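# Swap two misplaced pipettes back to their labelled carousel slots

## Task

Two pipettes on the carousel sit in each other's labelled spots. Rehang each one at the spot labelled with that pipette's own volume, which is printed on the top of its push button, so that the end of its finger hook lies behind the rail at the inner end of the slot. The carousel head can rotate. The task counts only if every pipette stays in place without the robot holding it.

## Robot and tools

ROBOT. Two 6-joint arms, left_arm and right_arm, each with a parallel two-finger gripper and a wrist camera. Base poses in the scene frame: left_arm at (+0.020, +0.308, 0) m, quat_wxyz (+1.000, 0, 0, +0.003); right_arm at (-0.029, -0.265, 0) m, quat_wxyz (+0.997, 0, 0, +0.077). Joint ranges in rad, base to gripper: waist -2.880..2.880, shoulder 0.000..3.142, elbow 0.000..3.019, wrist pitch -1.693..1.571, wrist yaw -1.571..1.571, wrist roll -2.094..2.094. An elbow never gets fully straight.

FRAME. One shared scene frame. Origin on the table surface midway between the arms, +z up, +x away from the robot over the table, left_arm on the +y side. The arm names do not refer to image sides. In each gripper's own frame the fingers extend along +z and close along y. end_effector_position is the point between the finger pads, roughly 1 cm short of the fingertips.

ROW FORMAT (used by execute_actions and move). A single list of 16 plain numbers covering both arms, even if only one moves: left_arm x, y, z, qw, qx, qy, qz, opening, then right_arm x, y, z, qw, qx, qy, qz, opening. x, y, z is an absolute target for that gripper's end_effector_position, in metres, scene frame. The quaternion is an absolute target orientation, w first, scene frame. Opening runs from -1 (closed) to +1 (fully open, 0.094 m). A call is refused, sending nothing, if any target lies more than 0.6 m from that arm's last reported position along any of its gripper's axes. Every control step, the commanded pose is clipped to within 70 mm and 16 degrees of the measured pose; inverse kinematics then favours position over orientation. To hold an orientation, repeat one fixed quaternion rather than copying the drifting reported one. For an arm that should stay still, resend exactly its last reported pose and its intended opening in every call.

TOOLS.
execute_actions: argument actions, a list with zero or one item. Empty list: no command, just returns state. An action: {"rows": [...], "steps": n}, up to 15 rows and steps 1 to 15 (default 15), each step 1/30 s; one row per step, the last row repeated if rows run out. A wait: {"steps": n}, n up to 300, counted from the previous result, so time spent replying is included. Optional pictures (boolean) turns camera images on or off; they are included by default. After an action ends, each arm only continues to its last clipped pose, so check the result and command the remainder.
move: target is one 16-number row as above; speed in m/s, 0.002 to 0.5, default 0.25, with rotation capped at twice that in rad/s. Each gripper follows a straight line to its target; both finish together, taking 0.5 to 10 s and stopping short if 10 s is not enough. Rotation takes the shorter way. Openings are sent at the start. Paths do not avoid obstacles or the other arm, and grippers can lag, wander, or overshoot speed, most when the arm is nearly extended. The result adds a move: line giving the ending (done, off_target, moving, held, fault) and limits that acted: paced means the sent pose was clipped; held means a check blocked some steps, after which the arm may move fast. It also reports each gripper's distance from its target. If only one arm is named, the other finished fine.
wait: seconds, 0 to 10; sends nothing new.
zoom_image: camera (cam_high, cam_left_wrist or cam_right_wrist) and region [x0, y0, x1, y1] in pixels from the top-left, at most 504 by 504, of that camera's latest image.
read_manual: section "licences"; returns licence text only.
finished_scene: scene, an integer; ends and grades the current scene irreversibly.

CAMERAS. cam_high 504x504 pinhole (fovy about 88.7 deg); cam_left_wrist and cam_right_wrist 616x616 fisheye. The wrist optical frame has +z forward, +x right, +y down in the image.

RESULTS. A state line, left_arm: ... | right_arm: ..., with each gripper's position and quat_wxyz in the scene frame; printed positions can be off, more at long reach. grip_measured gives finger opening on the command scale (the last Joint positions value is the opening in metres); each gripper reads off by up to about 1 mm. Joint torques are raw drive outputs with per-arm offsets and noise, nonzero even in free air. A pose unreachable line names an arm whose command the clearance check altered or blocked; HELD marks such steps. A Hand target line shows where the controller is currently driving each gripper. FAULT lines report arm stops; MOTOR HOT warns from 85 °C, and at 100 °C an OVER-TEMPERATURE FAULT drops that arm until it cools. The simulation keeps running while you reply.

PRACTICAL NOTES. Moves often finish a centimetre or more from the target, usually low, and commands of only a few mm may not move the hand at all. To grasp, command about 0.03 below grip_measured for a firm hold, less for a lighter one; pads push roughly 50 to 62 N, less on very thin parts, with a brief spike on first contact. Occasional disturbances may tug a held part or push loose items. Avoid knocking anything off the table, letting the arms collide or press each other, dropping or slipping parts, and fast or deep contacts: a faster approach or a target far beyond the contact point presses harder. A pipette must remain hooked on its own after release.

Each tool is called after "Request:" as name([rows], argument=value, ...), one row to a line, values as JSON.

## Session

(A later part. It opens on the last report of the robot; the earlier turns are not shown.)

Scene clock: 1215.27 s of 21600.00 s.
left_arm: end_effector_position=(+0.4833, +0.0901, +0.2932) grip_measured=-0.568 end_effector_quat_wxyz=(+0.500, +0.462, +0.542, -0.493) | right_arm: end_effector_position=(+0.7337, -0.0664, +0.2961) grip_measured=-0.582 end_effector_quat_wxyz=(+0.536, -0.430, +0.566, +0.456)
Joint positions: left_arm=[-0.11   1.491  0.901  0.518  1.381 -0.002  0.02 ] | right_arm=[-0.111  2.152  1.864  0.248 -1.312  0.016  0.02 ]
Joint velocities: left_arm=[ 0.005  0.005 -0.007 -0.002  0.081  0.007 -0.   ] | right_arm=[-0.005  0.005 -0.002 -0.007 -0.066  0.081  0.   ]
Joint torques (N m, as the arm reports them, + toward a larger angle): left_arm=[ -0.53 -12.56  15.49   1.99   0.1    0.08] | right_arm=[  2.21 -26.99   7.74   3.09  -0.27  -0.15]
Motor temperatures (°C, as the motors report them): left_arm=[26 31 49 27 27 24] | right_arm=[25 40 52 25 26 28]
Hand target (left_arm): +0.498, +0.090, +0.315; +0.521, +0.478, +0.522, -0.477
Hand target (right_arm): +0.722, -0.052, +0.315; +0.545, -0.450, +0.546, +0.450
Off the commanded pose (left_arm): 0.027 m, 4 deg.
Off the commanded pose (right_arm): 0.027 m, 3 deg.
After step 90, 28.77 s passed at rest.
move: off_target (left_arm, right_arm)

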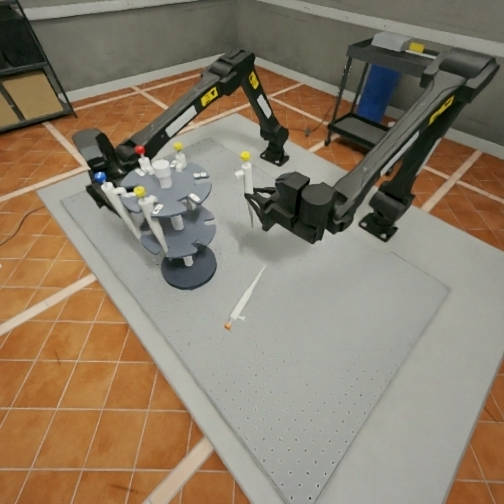

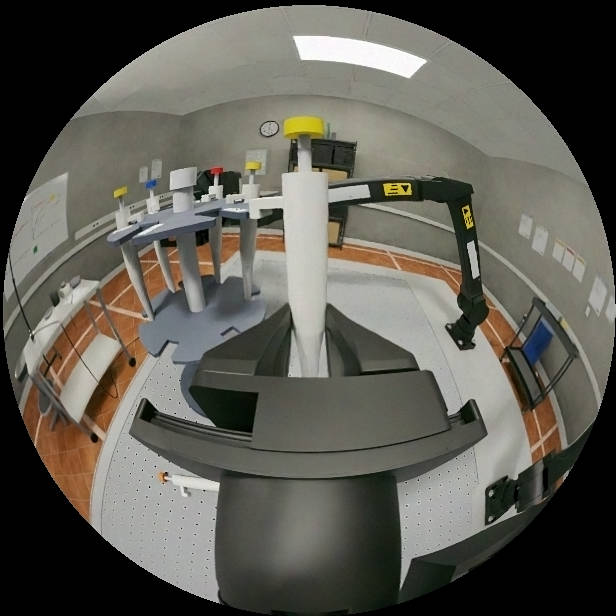

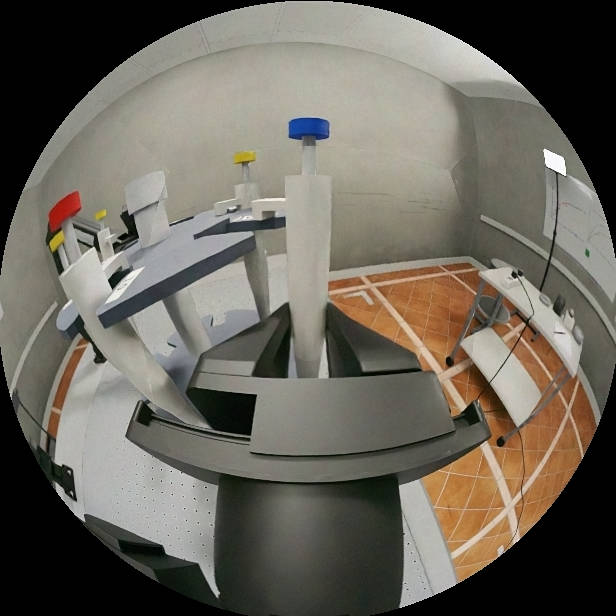

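Request:
move(target=[0.50, 0.09, 0.315, 0.5213, 0.4777, 0.5213, -0.4777, -0.63, 0.712, -0.043, 0.327, 0.5456, -0.4498, 0.5456, 0.4498, -0.64], speed=0.06)

Request:
zoom_image(camera="cam_high", region=[70, 130, 230, 260])

Request:
zoom_image(camera="cam_right_wrist", region=[130, 150, 370, 320])

Scene clock: 1225.47 s of 21600.00 s.
left_arm: end_effector_position=(+0.4833, +0.0901, +0.2932) grip_measured=-0.568 end_effector_quat_wxyz=(+0.500, +0.462, +0.542, -0.493) | right_arm: end_effector_position=(+0.7248, -0.0581, +0.2964) grip_measured=-0.582 end_effector_quat_wxyz=(+0.532, -0.429, +0.568, +0.459)
Joint positions: left_arm=[-0.11   1.491  0.901  0.518  1.381 -0.002  0.02 ] | right_arm=[-0.099  2.129  1.829  0.248 -1.303  0.016  0.02 ]
Joint velocities: left_arm=[-0.015 -0.005  0.012 -0.002 -0.139  0.037 -0.   ] | right_arm=[-0.005 -0.005  0.022 -0.002  0.095 -0.037 -0.   ]
Joint torques (N m, as the arm reports them, + toward a larger angle): left_arm=[ -0.3  -12.64  15.54   2.04   0.11   0.1 ] | right_arm=[  2.63 -28.3    7.99   2.86  -0.08  -0.13]
Motor temperatures (°C, as the motors report them): left_arm=[26 31 49 27 27 24] | right_arm=[25 40 51 25 26 28]
Hand target (left_arm): +0.498, +0.090, +0.315; +0.521, +0.478, +0.522, -0.477
Hand target (right_arm): +0.712, -0.043, +0.326; +0.546, -0.450, +0.545, +0.450
Off the commanded pose (left_arm): 0.027 m, 4 deg.
Off the commanded pose (right_arm): 0.036 m, 4 deg.
After step 90, 6.13 s passed at rest.
move: off_target (left_arm, right_arm)

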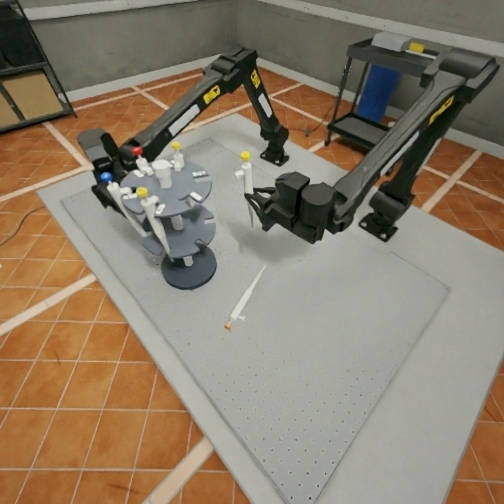

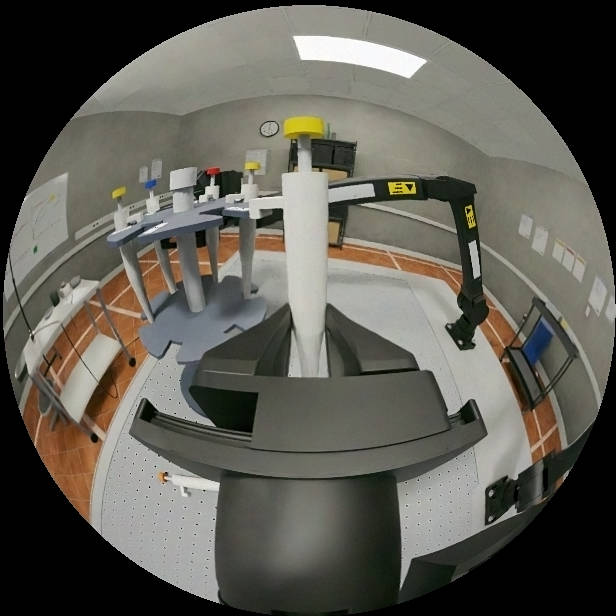

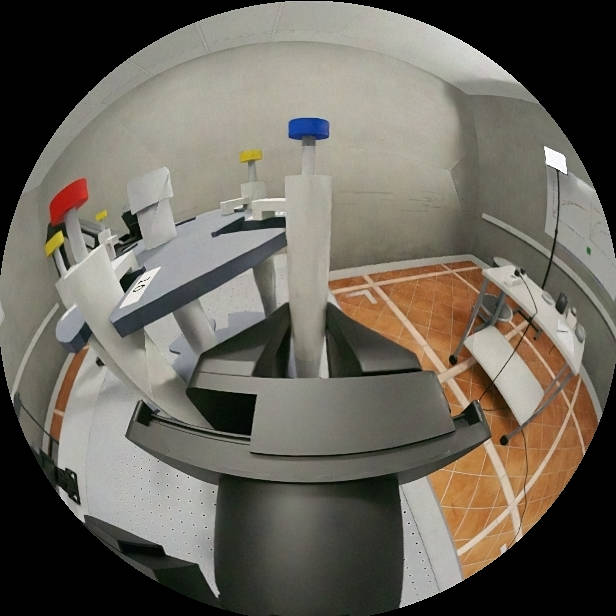

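Region (70, 130, 230, 260) of cam_high's 504x504 image, scaled by 3.150, with more detail than that image has; it fills the top 410 rows of this view, and the rest is white.

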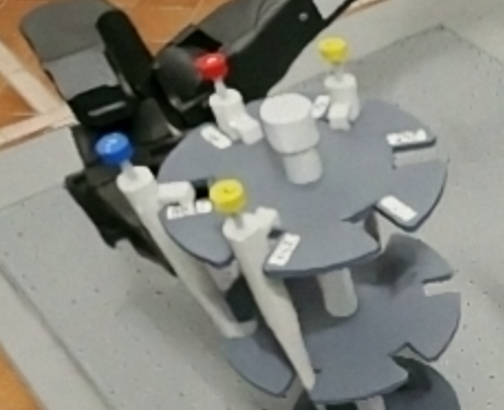

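Region (130, 150, 370, 320) of cam_right_wrist's 616x616 image, scaled by 2.100, with more detail than that image has; it fills the top 357 rows of this view, and the rest is white.

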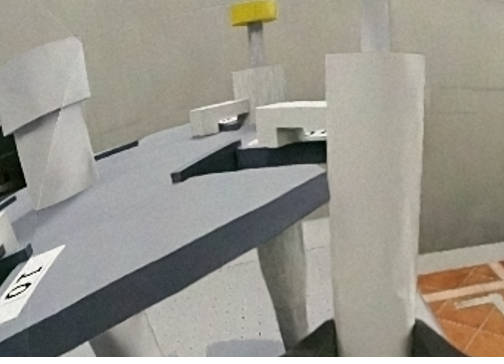

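Request:
move(target=[0.50, 0.09, 0.315, 0.5213, 0.4777, 0.5213, -0.4777, -0.63, 0.726, -0.056, 0.340, 0.5456, -0.4498, 0.5456, 0.4498, -0.64], speed=0.04)

Scene clock: 1236.93 s of 21600.00 s.
left_arm: end_effector_position=(+0.4833, +0.0901, +0.2932) grip_measured=-0.568 end_effector_quat_wxyz=(+0.500, +0.462, +0.542, -0.493) | right_arm: end_effector_position=(+0.7236, -0.0579, +0.2957) grip_measured=-0.582 end_effector_quat_wxyz=(+0.528, -0.429, +0.569, +0.462)
Joint positions: left_arm=[-0.11   1.491  0.901  0.518  1.381 -0.002  0.02 ] | right_arm=[-0.099  2.129  1.829  0.241 -1.311  0.016  0.02 ]
Joint velocities: left_arm=[ 0.024 -0.015  0.002 -0.002 -0.007 -0.051  0.   ] | right_arm=[ 0.005  0.015  0.002 -0.002 -0.051 -0.095  0.   ]
Joint torques (N m, as the arm reports them, + toward a larger angle): left_arm=[ -0.1  -12.72  15.63   2.06   0.1    0.1 ] | right_arm=[  0.54 -25.73  12.98   1.1   -0.5   -0.11]
Motor temperatures (°C, as the motors report them): left_arm=[26 31 49 27 27 24] | right_arm=[25 41 50 25 26 28]
Hand target (left_arm): +0.498, +0.090, +0.315; +0.521, +0.478, +0.522, -0.477
Hand target (right_arm): +0.723, -0.056, +0.339; +0.546, -0.449, +0.546, +0.450
Off the commanded pose (left_arm): 0.027 m, 4 deg.
Off the commanded pose (right_arm): 0.044 m, 4 deg.
After step 90, 7.13 s passed at rest.
move: off_target (left_arm, right_arm)

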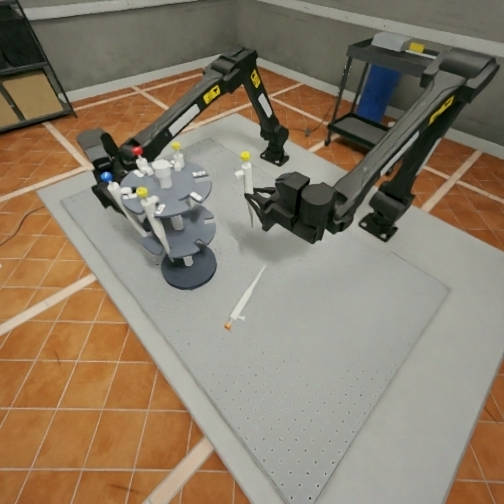

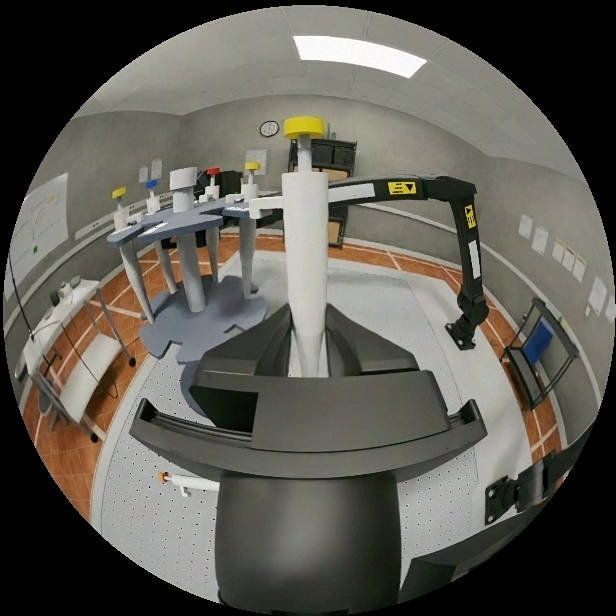

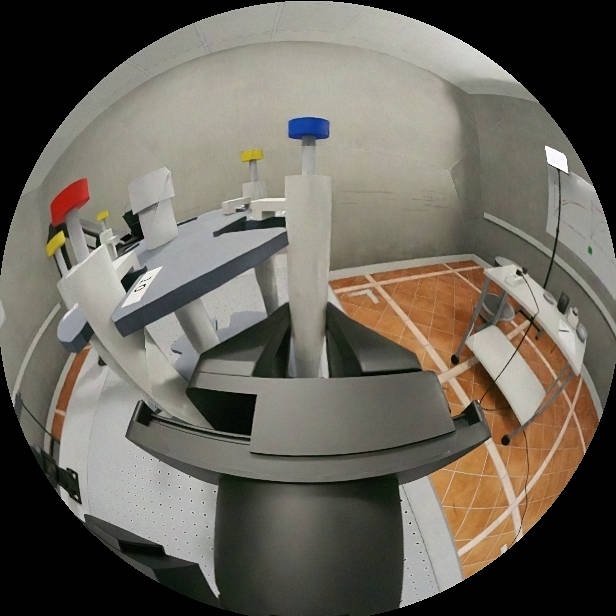

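Request:
move(target=[0.50, 0.09, 0.315, 0.5213, 0.4777, 0.5213, -0.4777, -0.63, 0.726, -0.056, 0.350, 0.5456, -0.4498, 0.5456, 0.4498, -0.64], speed=0.04)

Scene clock: 1241.27 s of 21600.00 s.
left_arm: end_effector_position=(+0.4833, +0.0901, +0.2932) grip_measured=-0.568 end_effector_quat_wxyz=(+0.500, +0.462, +0.542, -0.493) | right_arm: end_effector_position=(+0.7233, -0.0577, +0.2963) grip_measured=-0.582 end_effector_quat_wxyz=(+0.523, -0.428, +0.571, +0.466)
Joint positions: left_arm=[-0.11   1.491  0.901  0.518  1.381 -0.002  0.02 ] | right_arm=[-0.099  2.129  1.835  0.221 -1.315  0.014  0.02 ]
Joint velocities: left_arm=[-0.005 -0.005 -0.002  0.007 -0.081 -0.037 -0.001] | right_arm=[ 0.015 -0.015  0.012 -0.017  0.051  0.007  0.001]
Joint torques (N m, as the arm reports them, + toward a larger angle): left_arm=[ -0.38 -12.91  15.59   1.88   0.1    0.09] | right_arm=[  0.81 -26.73  13.36   1.16  -0.35  -0.09]
Motor temperatures (°C, as the motors report them): left_arm=[26 31 49 27 27 24] | right_arm=[25 41 51 25 26 28]
Hand target (left_arm): +0.498, +0.090, +0.315; +0.521, +0.478, +0.522, -0.477
Hand target (right_arm): +0.722, -0.057, +0.350; +0.546, -0.449, +0.545, +0.450
Off the commanded pose (left_arm): 0.027 m, 4 deg.
Off the commanded pose (right_arm): 0.054 m, 5 deg.
move: off_target (left_arm, right_arm)

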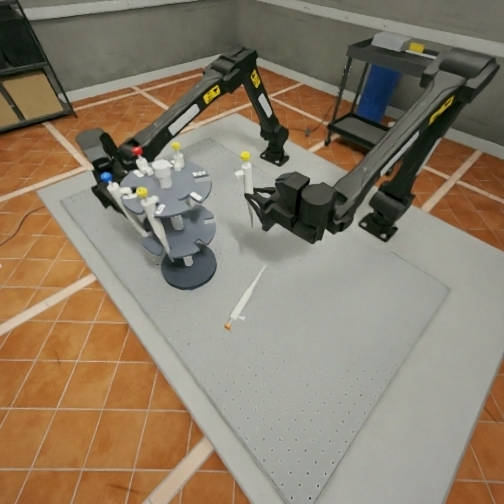

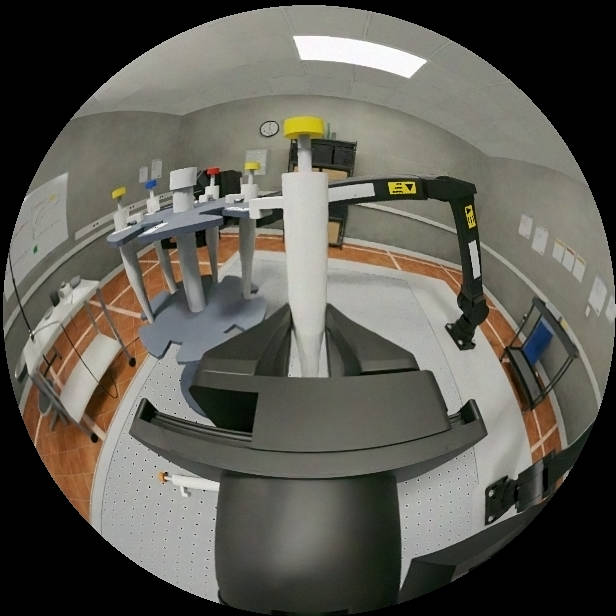

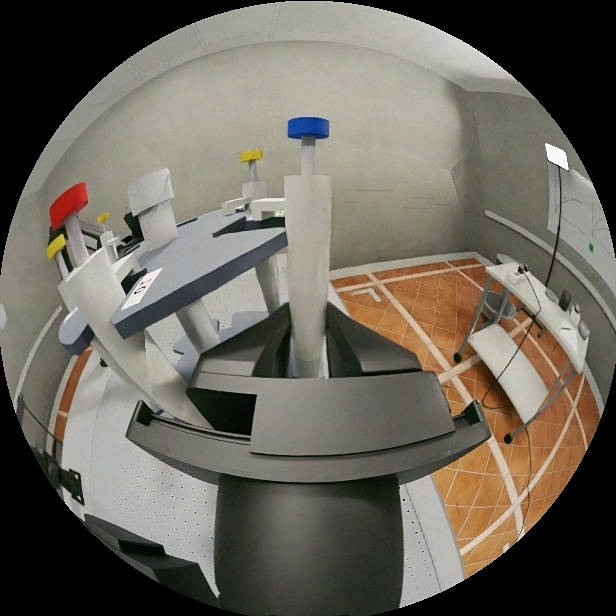

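Request:
move(target=[0.50, 0.09, 0.315, 0.5213, 0.4777, 0.5213, -0.4777, -0.63, 0.724, -0.056, 0.350, 0.5779, -0.4765, 0.5113, 0.4215, -0.64], speed=0.04)

Request:
zoom_image(camera="cam_right_wrist", region=[130, 150, 370, 320])

Request:
zoom_image(camera="cam_high", region=[70, 130, 230, 260])

Scene clock: 1252.33 s of 21600.00 s.
left_arm: end_effector_position=(+0.4833, +0.0901, +0.2932) grip_measured=-0.568 end_effector_quat_wxyz=(+0.500, +0.462, +0.542, -0.493) | right_arm: end_effector_position=(+0.7231, -0.0576, +0.3031) grip_measured=-0.582 end_effector_quat_wxyz=(+0.548, -0.452, +0.546, +0.445)
Joint positions: left_arm=[-0.11   1.491  0.901  0.518  1.381 -0.002  0.02 ] | right_arm=[-0.099  2.129  1.835  0.279 -1.318 -0.024  0.02 ]
Joint velocities: left_arm=[ 0.005  0.005 -0.002 -0.012 -0.051 -0.081 -0.001] | right_arm=[ 0.005 -0.005 -0.002 -0.007 -0.022 -0.051  0.001]
Joint torques (N m, as the arm reports them, + toward a larger angle): left_arm=[ -0.43 -12.69  15.62   1.98   0.12   0.11] | right_arm=[  1.01 -26.01  12.     3.47  -0.25  -0.12]
Motor temperatures (°C, as the motors report them): left_arm=[26 30 49 27 27 24] | right_arm=[25 42 53 25 26 28]
Hand target (left_arm): +0.498, +0.090, +0.315; +0.521, +0.478, +0.522, -0.477
Hand target (right_arm): +0.721, -0.056, +0.349; +0.578, -0.477, +0.512, +0.421
Off the commanded pose (left_arm): 0.027 m, 4 deg.
Off the commanded pose (right_arm): 0.047 m, 7 deg.
After step 90, 5.20 s passed at rest.
move: off_target (left_arm, right_arm)

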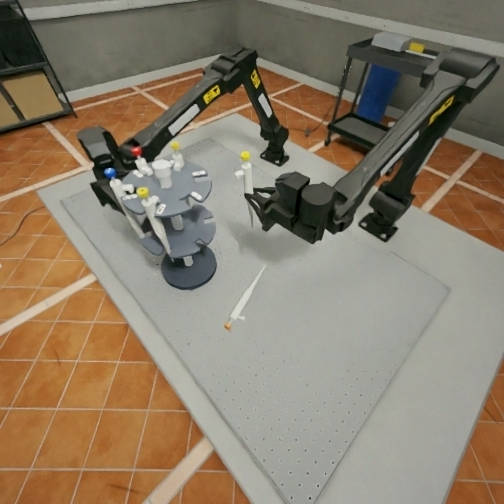

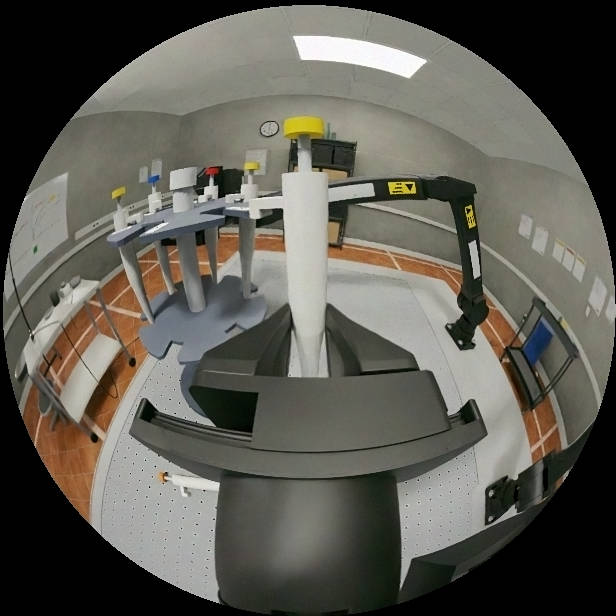

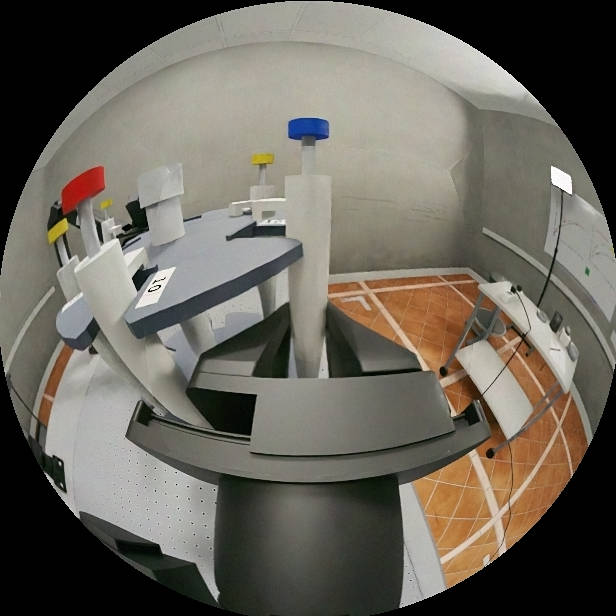

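Region (130, 150, 370, 320) of cam_right_wrist's 616x616 image, scaled by 2.100, with more detail than that image has; it fills the top 357 rows of this view, and the rest is white.

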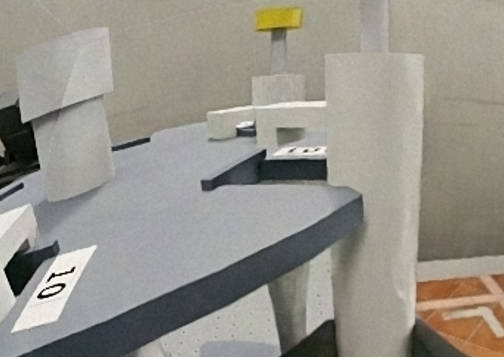

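Region (70, 130, 230, 260) of cam_high's 504x504 image, scaled by 3.150, with more detail than that image has; it fills the top 410 rows of this view, and the rest is white.

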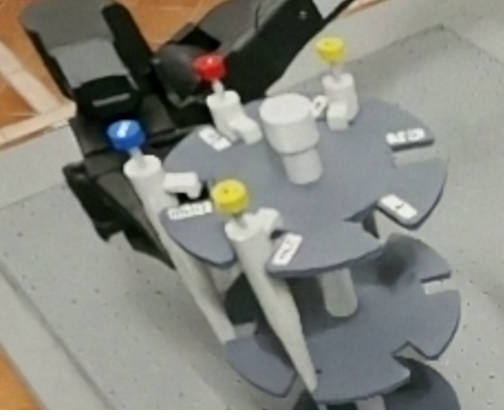

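Request:
move(target=[0.50, 0.09, 0.315, 0.5213, 0.4777, 0.5213, -0.4777, -0.63, 0.696, -0.038, 0.339, 0.5779, -0.4765, 0.5113, 0.4215, -0.64], speed=0.04)

Request:
zoom_image(camera="cam_right_wrist", region=[130, 150, 370, 320])

Request:
zoom_image(camera="cam_high", region=[70, 130, 230, 260])

Scene clock: 1264.60 s of 21600.00 s.
left_arm: end_effector_position=(+0.4833, +0.0901, +0.2932) grip_measured=-0.568 end_effector_quat_wxyz=(+0.500, +0.462, +0.542, -0.493) | right_arm: end_effector_position=(+0.7128, -0.0574, +0.2999) grip_measured=-0.582 end_effector_quat_wxyz=(+0.560, -0.449, +0.545, +0.433)
Joint positions: left_arm=[-0.11   1.491  0.901  0.518  1.381 -0.002  0.02 ] | right_arm=[-0.096  2.095  1.762  0.341 -1.29  -0.024  0.02 ]
Joint velocities: left_arm=[ 0.005 -0.015 -0.002 -0.017  0.051 -0.066 -0.   ] | right_arm=[-0.015 -0.015  0.002  0.007 -0.037  0.037 -0.001]
Joint torques (N m, as the arm reports them, + toward a larger angle): left_arm=[ -0.33 -12.68  15.53   1.98   0.11   0.07] | right_arm=[  2.4  -27.56   8.11   3.44  -0.23  -0.18]
Motor temperatures (°C, as the motors report them): left_arm=[26 30 49 27 27 24] | right_arm=[25 42 54 25 26 28]
Hand target (left_arm): +0.498, +0.090, +0.315; +0.521, +0.478, +0.522, -0.477
Hand target (right_arm): +0.696, -0.038, +0.338; +0.578, -0.477, +0.511, +0.422
Off the commanded pose (left_arm): 0.027 m, 4 deg.
Off the commanded pose (right_arm): 0.047 m, 6 deg.
After step 90, 7.60 s passed at rest.
move: off_target (left_arm, right_arm)

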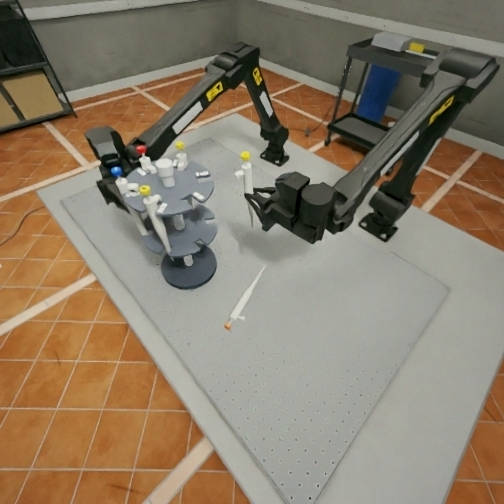

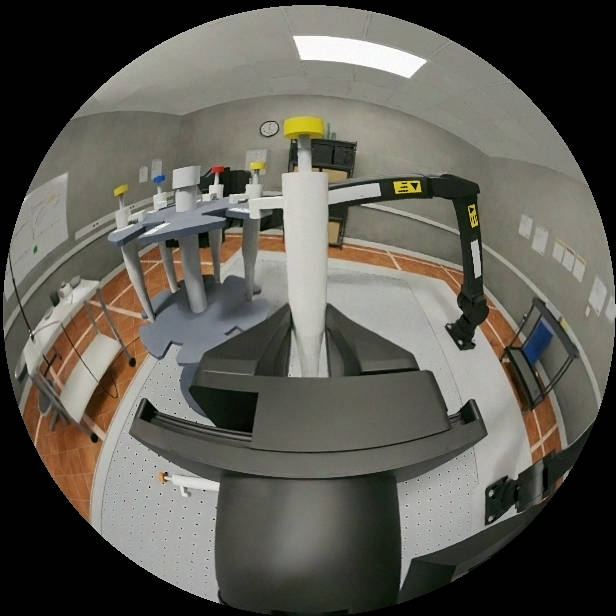

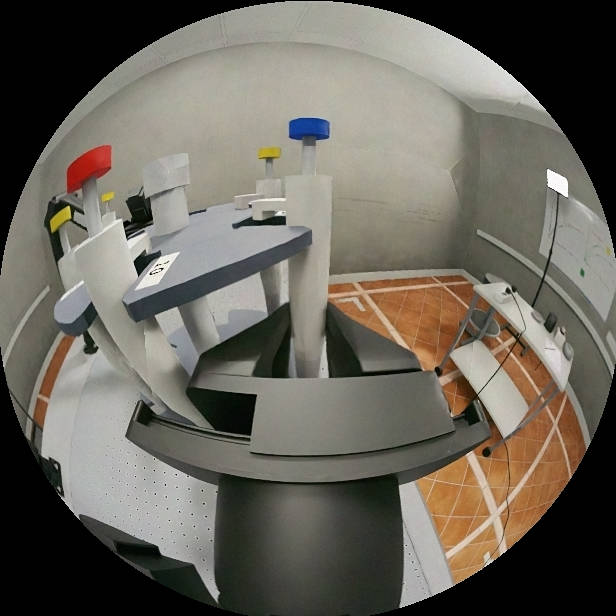

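Region (130, 150, 370, 320) of cam_right_wrist's 616x616 image, scaled by 2.100, with more detail than that image has; it fills the top 357 rows of this view, and the rest is white.

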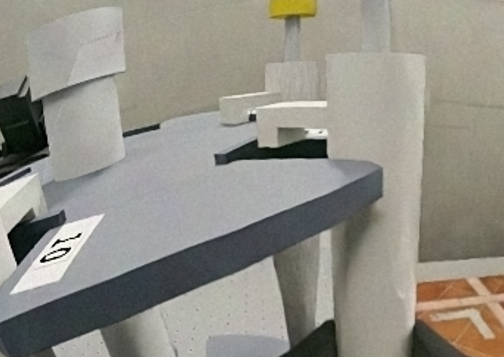

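Region (70, 130, 230, 260) of cam_high's 504x504 image, scaled by 3.150, with more detail than that image has; it fills the top 410 rows of this view, and the rest is white.

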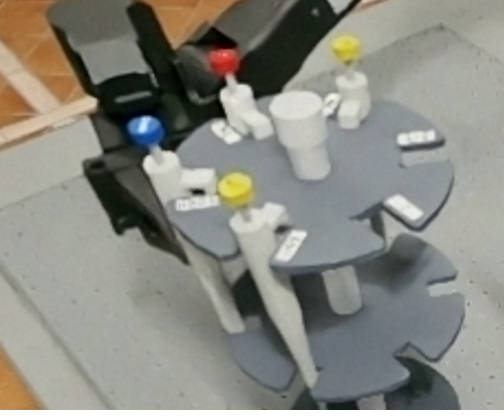

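Request:
move(target=[0.50, 0.09, 0.315, 0.5213, 0.4777, 0.5213, -0.4777, -0.63, 0.700, -0.048, 0.358, 0.5689, -0.4690, 0.5213, 0.4298, -0.64], speed=0.04)

Request:
zoom_image(camera="cam_right_wrist", region=[130, 150, 370, 320])

Scene clock: 1271.70 s of 21600.00 s.
left_arm: end_effector_position=(+0.4833, +0.0901, +0.2932) grip_measured=-0.568 end_effector_quat_wxyz=(+0.500, +0.462, +0.542, -0.493) | right_arm: end_effector_position=(+0.7063, -0.0562, +0.3122) grip_measured=-0.582 end_effector_quat_wxyz=(+0.555, -0.453, +0.542, +0.439)
Joint positions: left_arm=[-0.11   1.491  0.901  0.518  1.381 -0.002  0.02 ] | right_arm=[-0.095  2.075  1.762  0.319 -1.307 -0.021  0.02 ]
Joint velocities: left_arm=[-0.015 -0.015 -0.007 -0.012  0.007  0.007 -0.   ] | right_arm=[-0.005 -0.015 -0.007  0.007 -0.037 -0.037 -0.002]
Joint torques (N m, as the arm reports them, + toward a larger angle): left_arm=[ -0.34 -12.52  15.69   1.92   0.11   0.09] | right_arm=[  1.72 -27.3   10.81   1.29  -0.13   0.05]
Motor temperatures (°C, as the motors report them): left_arm=[26 30 49 27 27 24] | right_arm=[25 43 52 25 26 28]
Hand target (left_arm): +0.498, +0.090, +0.315; +0.521, +0.478, +0.522, -0.477
Hand target (right_arm): +0.698, -0.048, +0.357; +0.569, -0.469, +0.521, +0.430
Off the commanded pose (left_arm): 0.027 m, 4 deg.
Off the commanded pose (right_arm): 0.047 m, 4 deg.
After step 90, 1.93 s passed at rest.
move: off_target (left_arm, right_arm)

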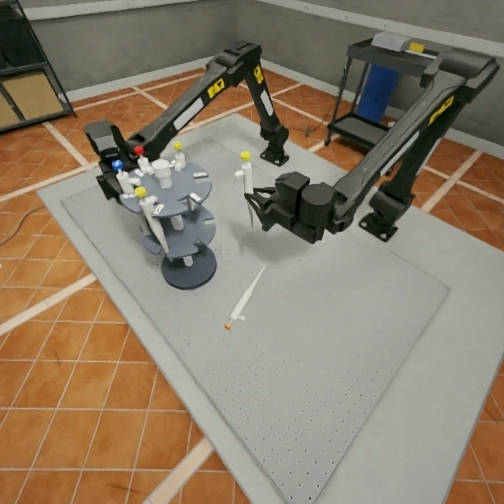

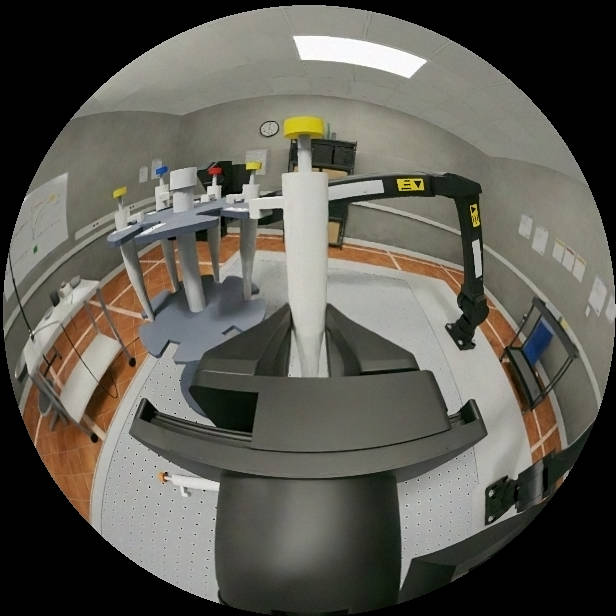

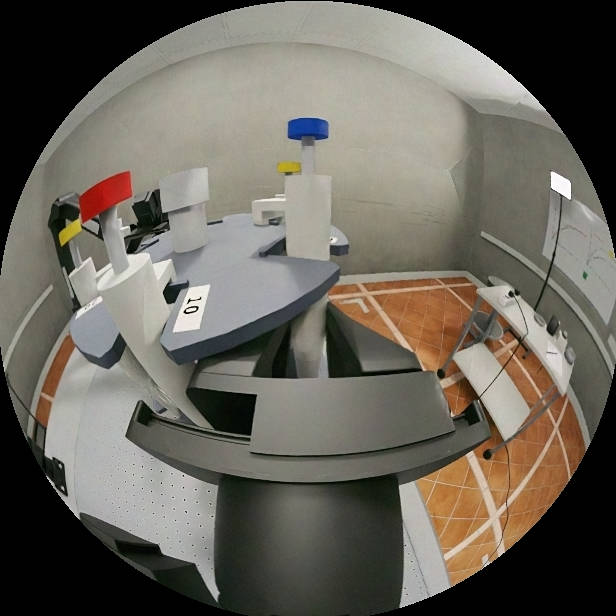

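Region (130, 150, 370, 320) of cam_right_wrist's 616x616 image, scaled by 2.100, with more detail than that image has; it fills the top 357 rows of this view, and the rest is white.

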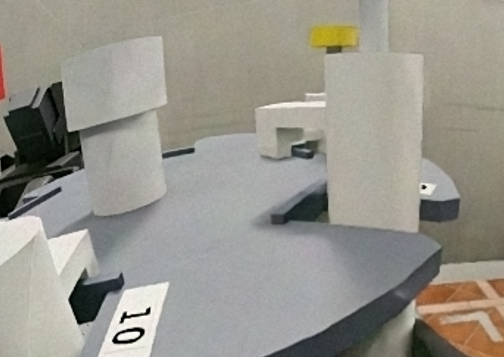

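Request:
execute_actions(actions=[])

Scene clock: 1283.23 s of 21600.00 s.
left_arm: end_effector_position=(+0.4833, +0.0901, +0.2932) grip_measured=-0.568 end_effector_quat_wxyz=(+0.500, +0.462, +0.542, -0.493) | right_arm: end_effector_position=(+0.7063, -0.0562, +0.3122) grip_measured=-0.582 end_effector_quat_wxyz=(+0.555, -0.453, +0.542, +0.439)
Joint positions: left_arm=[-0.11   1.491  0.901  0.518  1.381 -0.002  0.02 ] | right_arm=[-0.095  2.075  1.762  0.319 -1.307 -0.021  0.02 ]
Joint velocities: left_arm=[ 0.005 -0.015  0.017 -0.007  0.022  0.037 -0.   ] | right_arm=[-0.005 -0.005  0.002 -0.007 -0.11  -0.022  0.001]
Joint torques (N m, as the arm reports them, + toward a larger angle): left_arm=[ -0.58 -12.62  15.5    1.92   0.11   0.11] | right_arm=[  1.62 -26.85  10.82   1.31  -0.13   0.01]
Motor temperatures (°C, as the motors report them): left_arm=[26 30 49 27 27 24] | right_arm=[25 43 53 25 26 28]
Hand target (left_arm): +0.498, +0.090, +0.315; +0.521, +0.478, +0.522, -0.477
Hand target (right_arm): +0.698, -0.048, +0.357; +0.569, -0.469, +0.521, +0.430
Off the commanded pose (left_arm): 0.027 m, 4 deg.
Off the commanded pose (right_arm): 0.047 m, 4 deg.
Steps of this call (steps 1 to 90: nothing new was sent; then 8.53 s passed at rest). Readings (end_effector_position):
1: left_arm (+0.4833, +0.0901, +0.2932) | right_arm (+0.7063, -0.0562, +0.3119)
2: left_arm (+0.4833, +0.0901, +0.2932) | right_arm (+0.7063, -0.0562, +0.3119)
4: left_arm (+0.4833, +0.0901, +0.2932) | right_arm (+0.7063, -0.0562, +0.3119)
8: left_arm (+0.4833, +0.0901, +0.2932) | right_arm (+0.7063, -0.0562, +0.3119)
90: the state above

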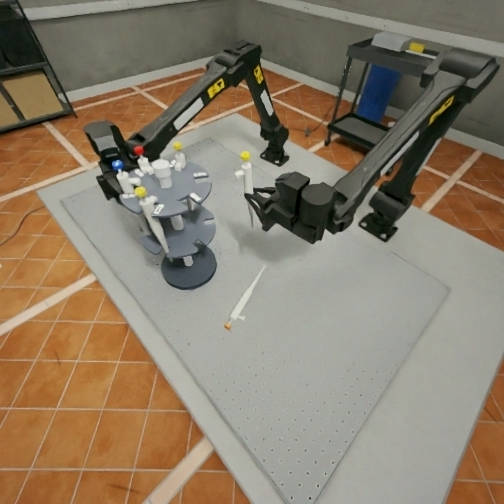

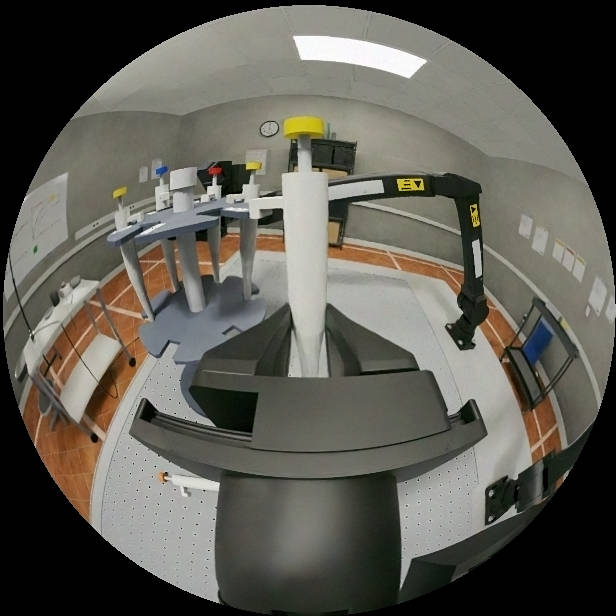

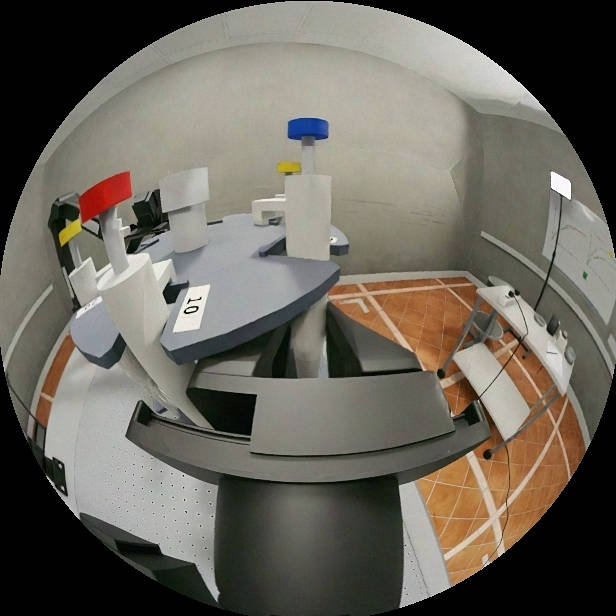

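Request:
move(target=[0.50,0.09,0.315,0.5213,0.4777,0.5213,-0.4777,-0.63, 0.703,-0.052,0.305,0.5600,-0.4600,0.5320,0.4390,-0.64], speed=0.04)

Scene clock: 1286.30 s of 21600.00 s.
left_arm: end_effector_position=(+0.4833, +0.0901, +0.2932) grip_measured=-0.568 end_effector_quat_wxyz=(+0.500, +0.462, +0.542, -0.493) | right_arm: end_effector_position=(+0.7044, -0.0562, +0.3092) grip_measured=-0.582 end_effector_quat_wxyz=(+0.560, -0.457, +0.537, +0.436)
Joint positions: left_arm=[-0.11   1.491  0.901  0.518  1.381 -0.002  0.02 ] | right_arm=[-0.095  2.075  1.748  0.35  -1.308 -0.021  0.02 ]
Joint velocities: left_arm=[-0.015  0.005 -0.017  0.007 -0.022  0.022  0.   ] | right_arm=[-0.005 -0.005 -0.007 -0.017  0.022  0.007  0.   ]
Joint torques (N m, as the arm reports them, + toward a larger angle): left_arm=[ -0.38 -12.54  15.49   1.96   0.13   0.12] | right_arm=[  1.68 -22.23   8.12   3.31  -0.23   0.14]
Motor temperatures (°C, as the motors report them): left_arm=[26 30 49 27 27 24] | right_arm=[25 43 53 25 26 28]
Hand target (left_arm): +0.498, +0.090, +0.315; +0.521, +0.478, +0.522, -0.477
Hand target (right_arm): +0.703, -0.052, +0.305; +0.559, -0.460, +0.532, +0.438
Off the commanded pose (left_arm): 0.027 m, 4 deg.
Off the commanded pose (right_arm): 0.006 m, 1 deg.
move: off_target (left_arm)

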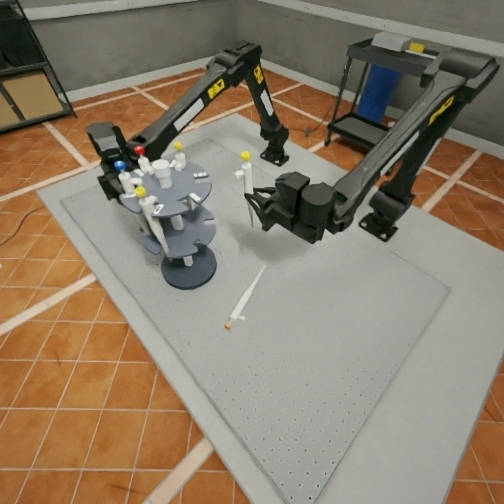

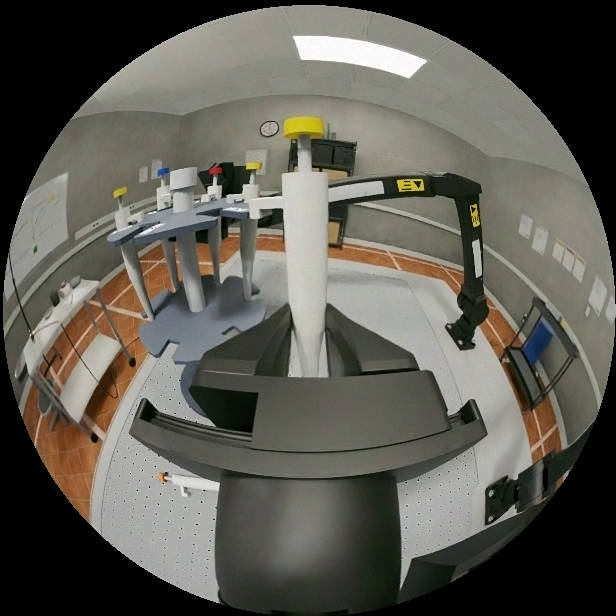

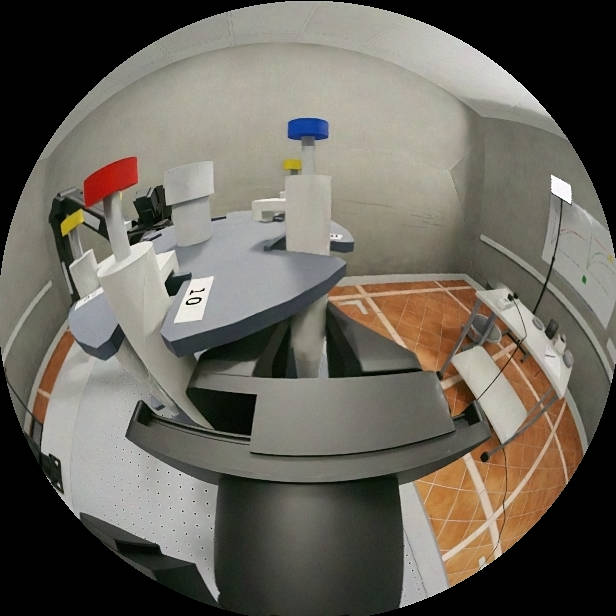

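Request:
move(target=[0.50,0.09,0.315,0.5213,0.4777,0.5213,-0.4777,-0.63, 0.701,-0.052,0.288,0.5520,-0.4550,0.5400,0.4450,-0.64], speed=0.03)

Request:
zoom_image(camera="cam_right_wrist", region=[200, 150, 400, 300])

Scene clock: 1290.07 s of 21600.00 s.
left_arm: end_effector_position=(+0.4833, +0.0901, +0.2932) grip_measured=-0.568 end_effector_quat_wxyz=(+0.500, +0.462, +0.542, -0.493) | right_arm: end_effector_position=(+0.7015, -0.0563, +0.2997) grip_measured=-0.582 end_effector_quat_wxyz=(+0.555, -0.454, +0.541, +0.439)
Joint positions: left_arm=[-0.11   1.491  0.901  0.518  1.381 -0.002  0.02 ] | right_arm=[-0.095  2.075  1.726  0.357 -1.309 -0.021  0.02 ]
Joint velocities: left_arm=[-0.005  0.005  0.007 -0.002  0.051  0.022  0.   ] | right_arm=[ 0.005 -0.015 -0.002 -0.002  0.007 -0.022  0.001]
Joint torques (N m, as the arm reports them, + toward a larger angle): left_arm=[ -0.62 -12.59  15.56   2.02   0.13   0.09] | right_arm=[  1.22 -21.21   8.05   3.1   -0.23   0.13]
Motor temperatures (°C, as the motors report them): left_arm=[26 30 49 27 27 24] | right_arm=[25 42 52 25 26 28]
Hand target (left_arm): +0.498, +0.090, +0.315; +0.521, +0.478, +0.522, -0.477
Hand target (right_arm): +0.701, -0.052, +0.288; +0.551, -0.455, +0.540, +0.444
Off the commanded pose (left_arm): 0.027 m, 4 deg.
Off the commanded pose (right_arm): 0.012 m, 1 deg.
move: off_target (left_arm, right_arm)

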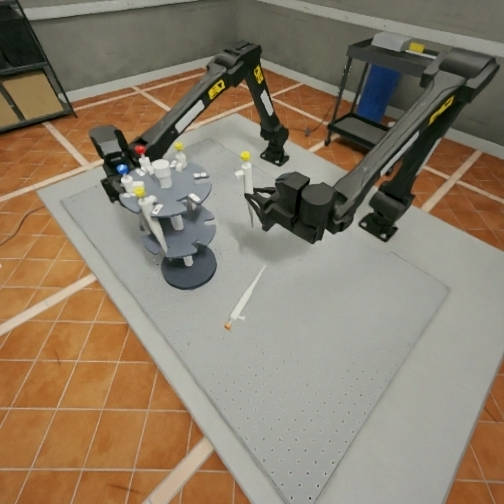

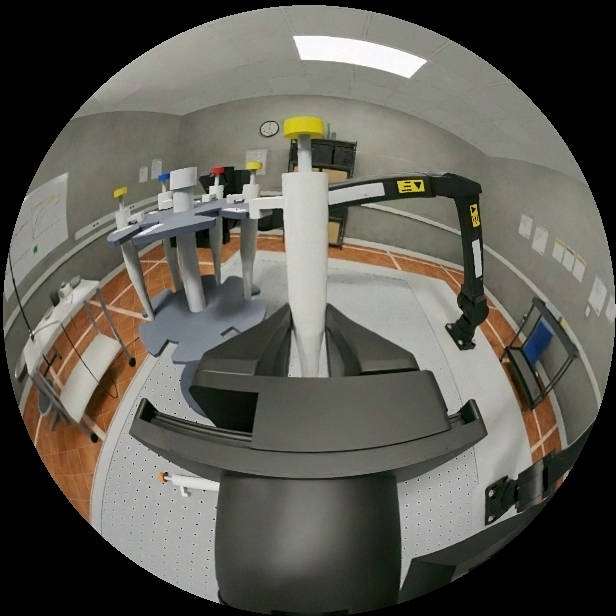

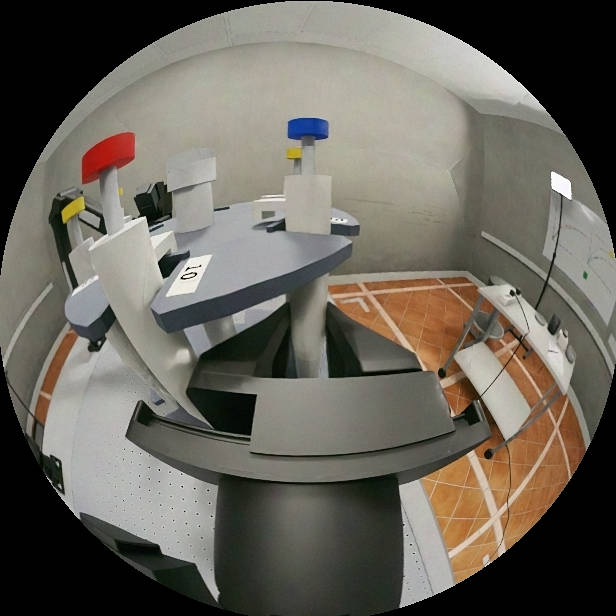

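Region (200, 150, 400, 300) of cam_right_wrist's 616x616 image, scaled by 2.520, with more detail than that image has; it fills the top 378 rows of this view, and the rest is white.

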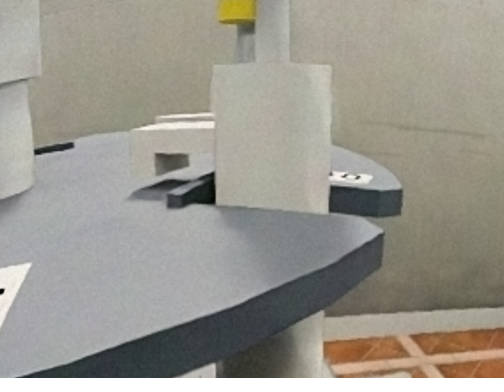

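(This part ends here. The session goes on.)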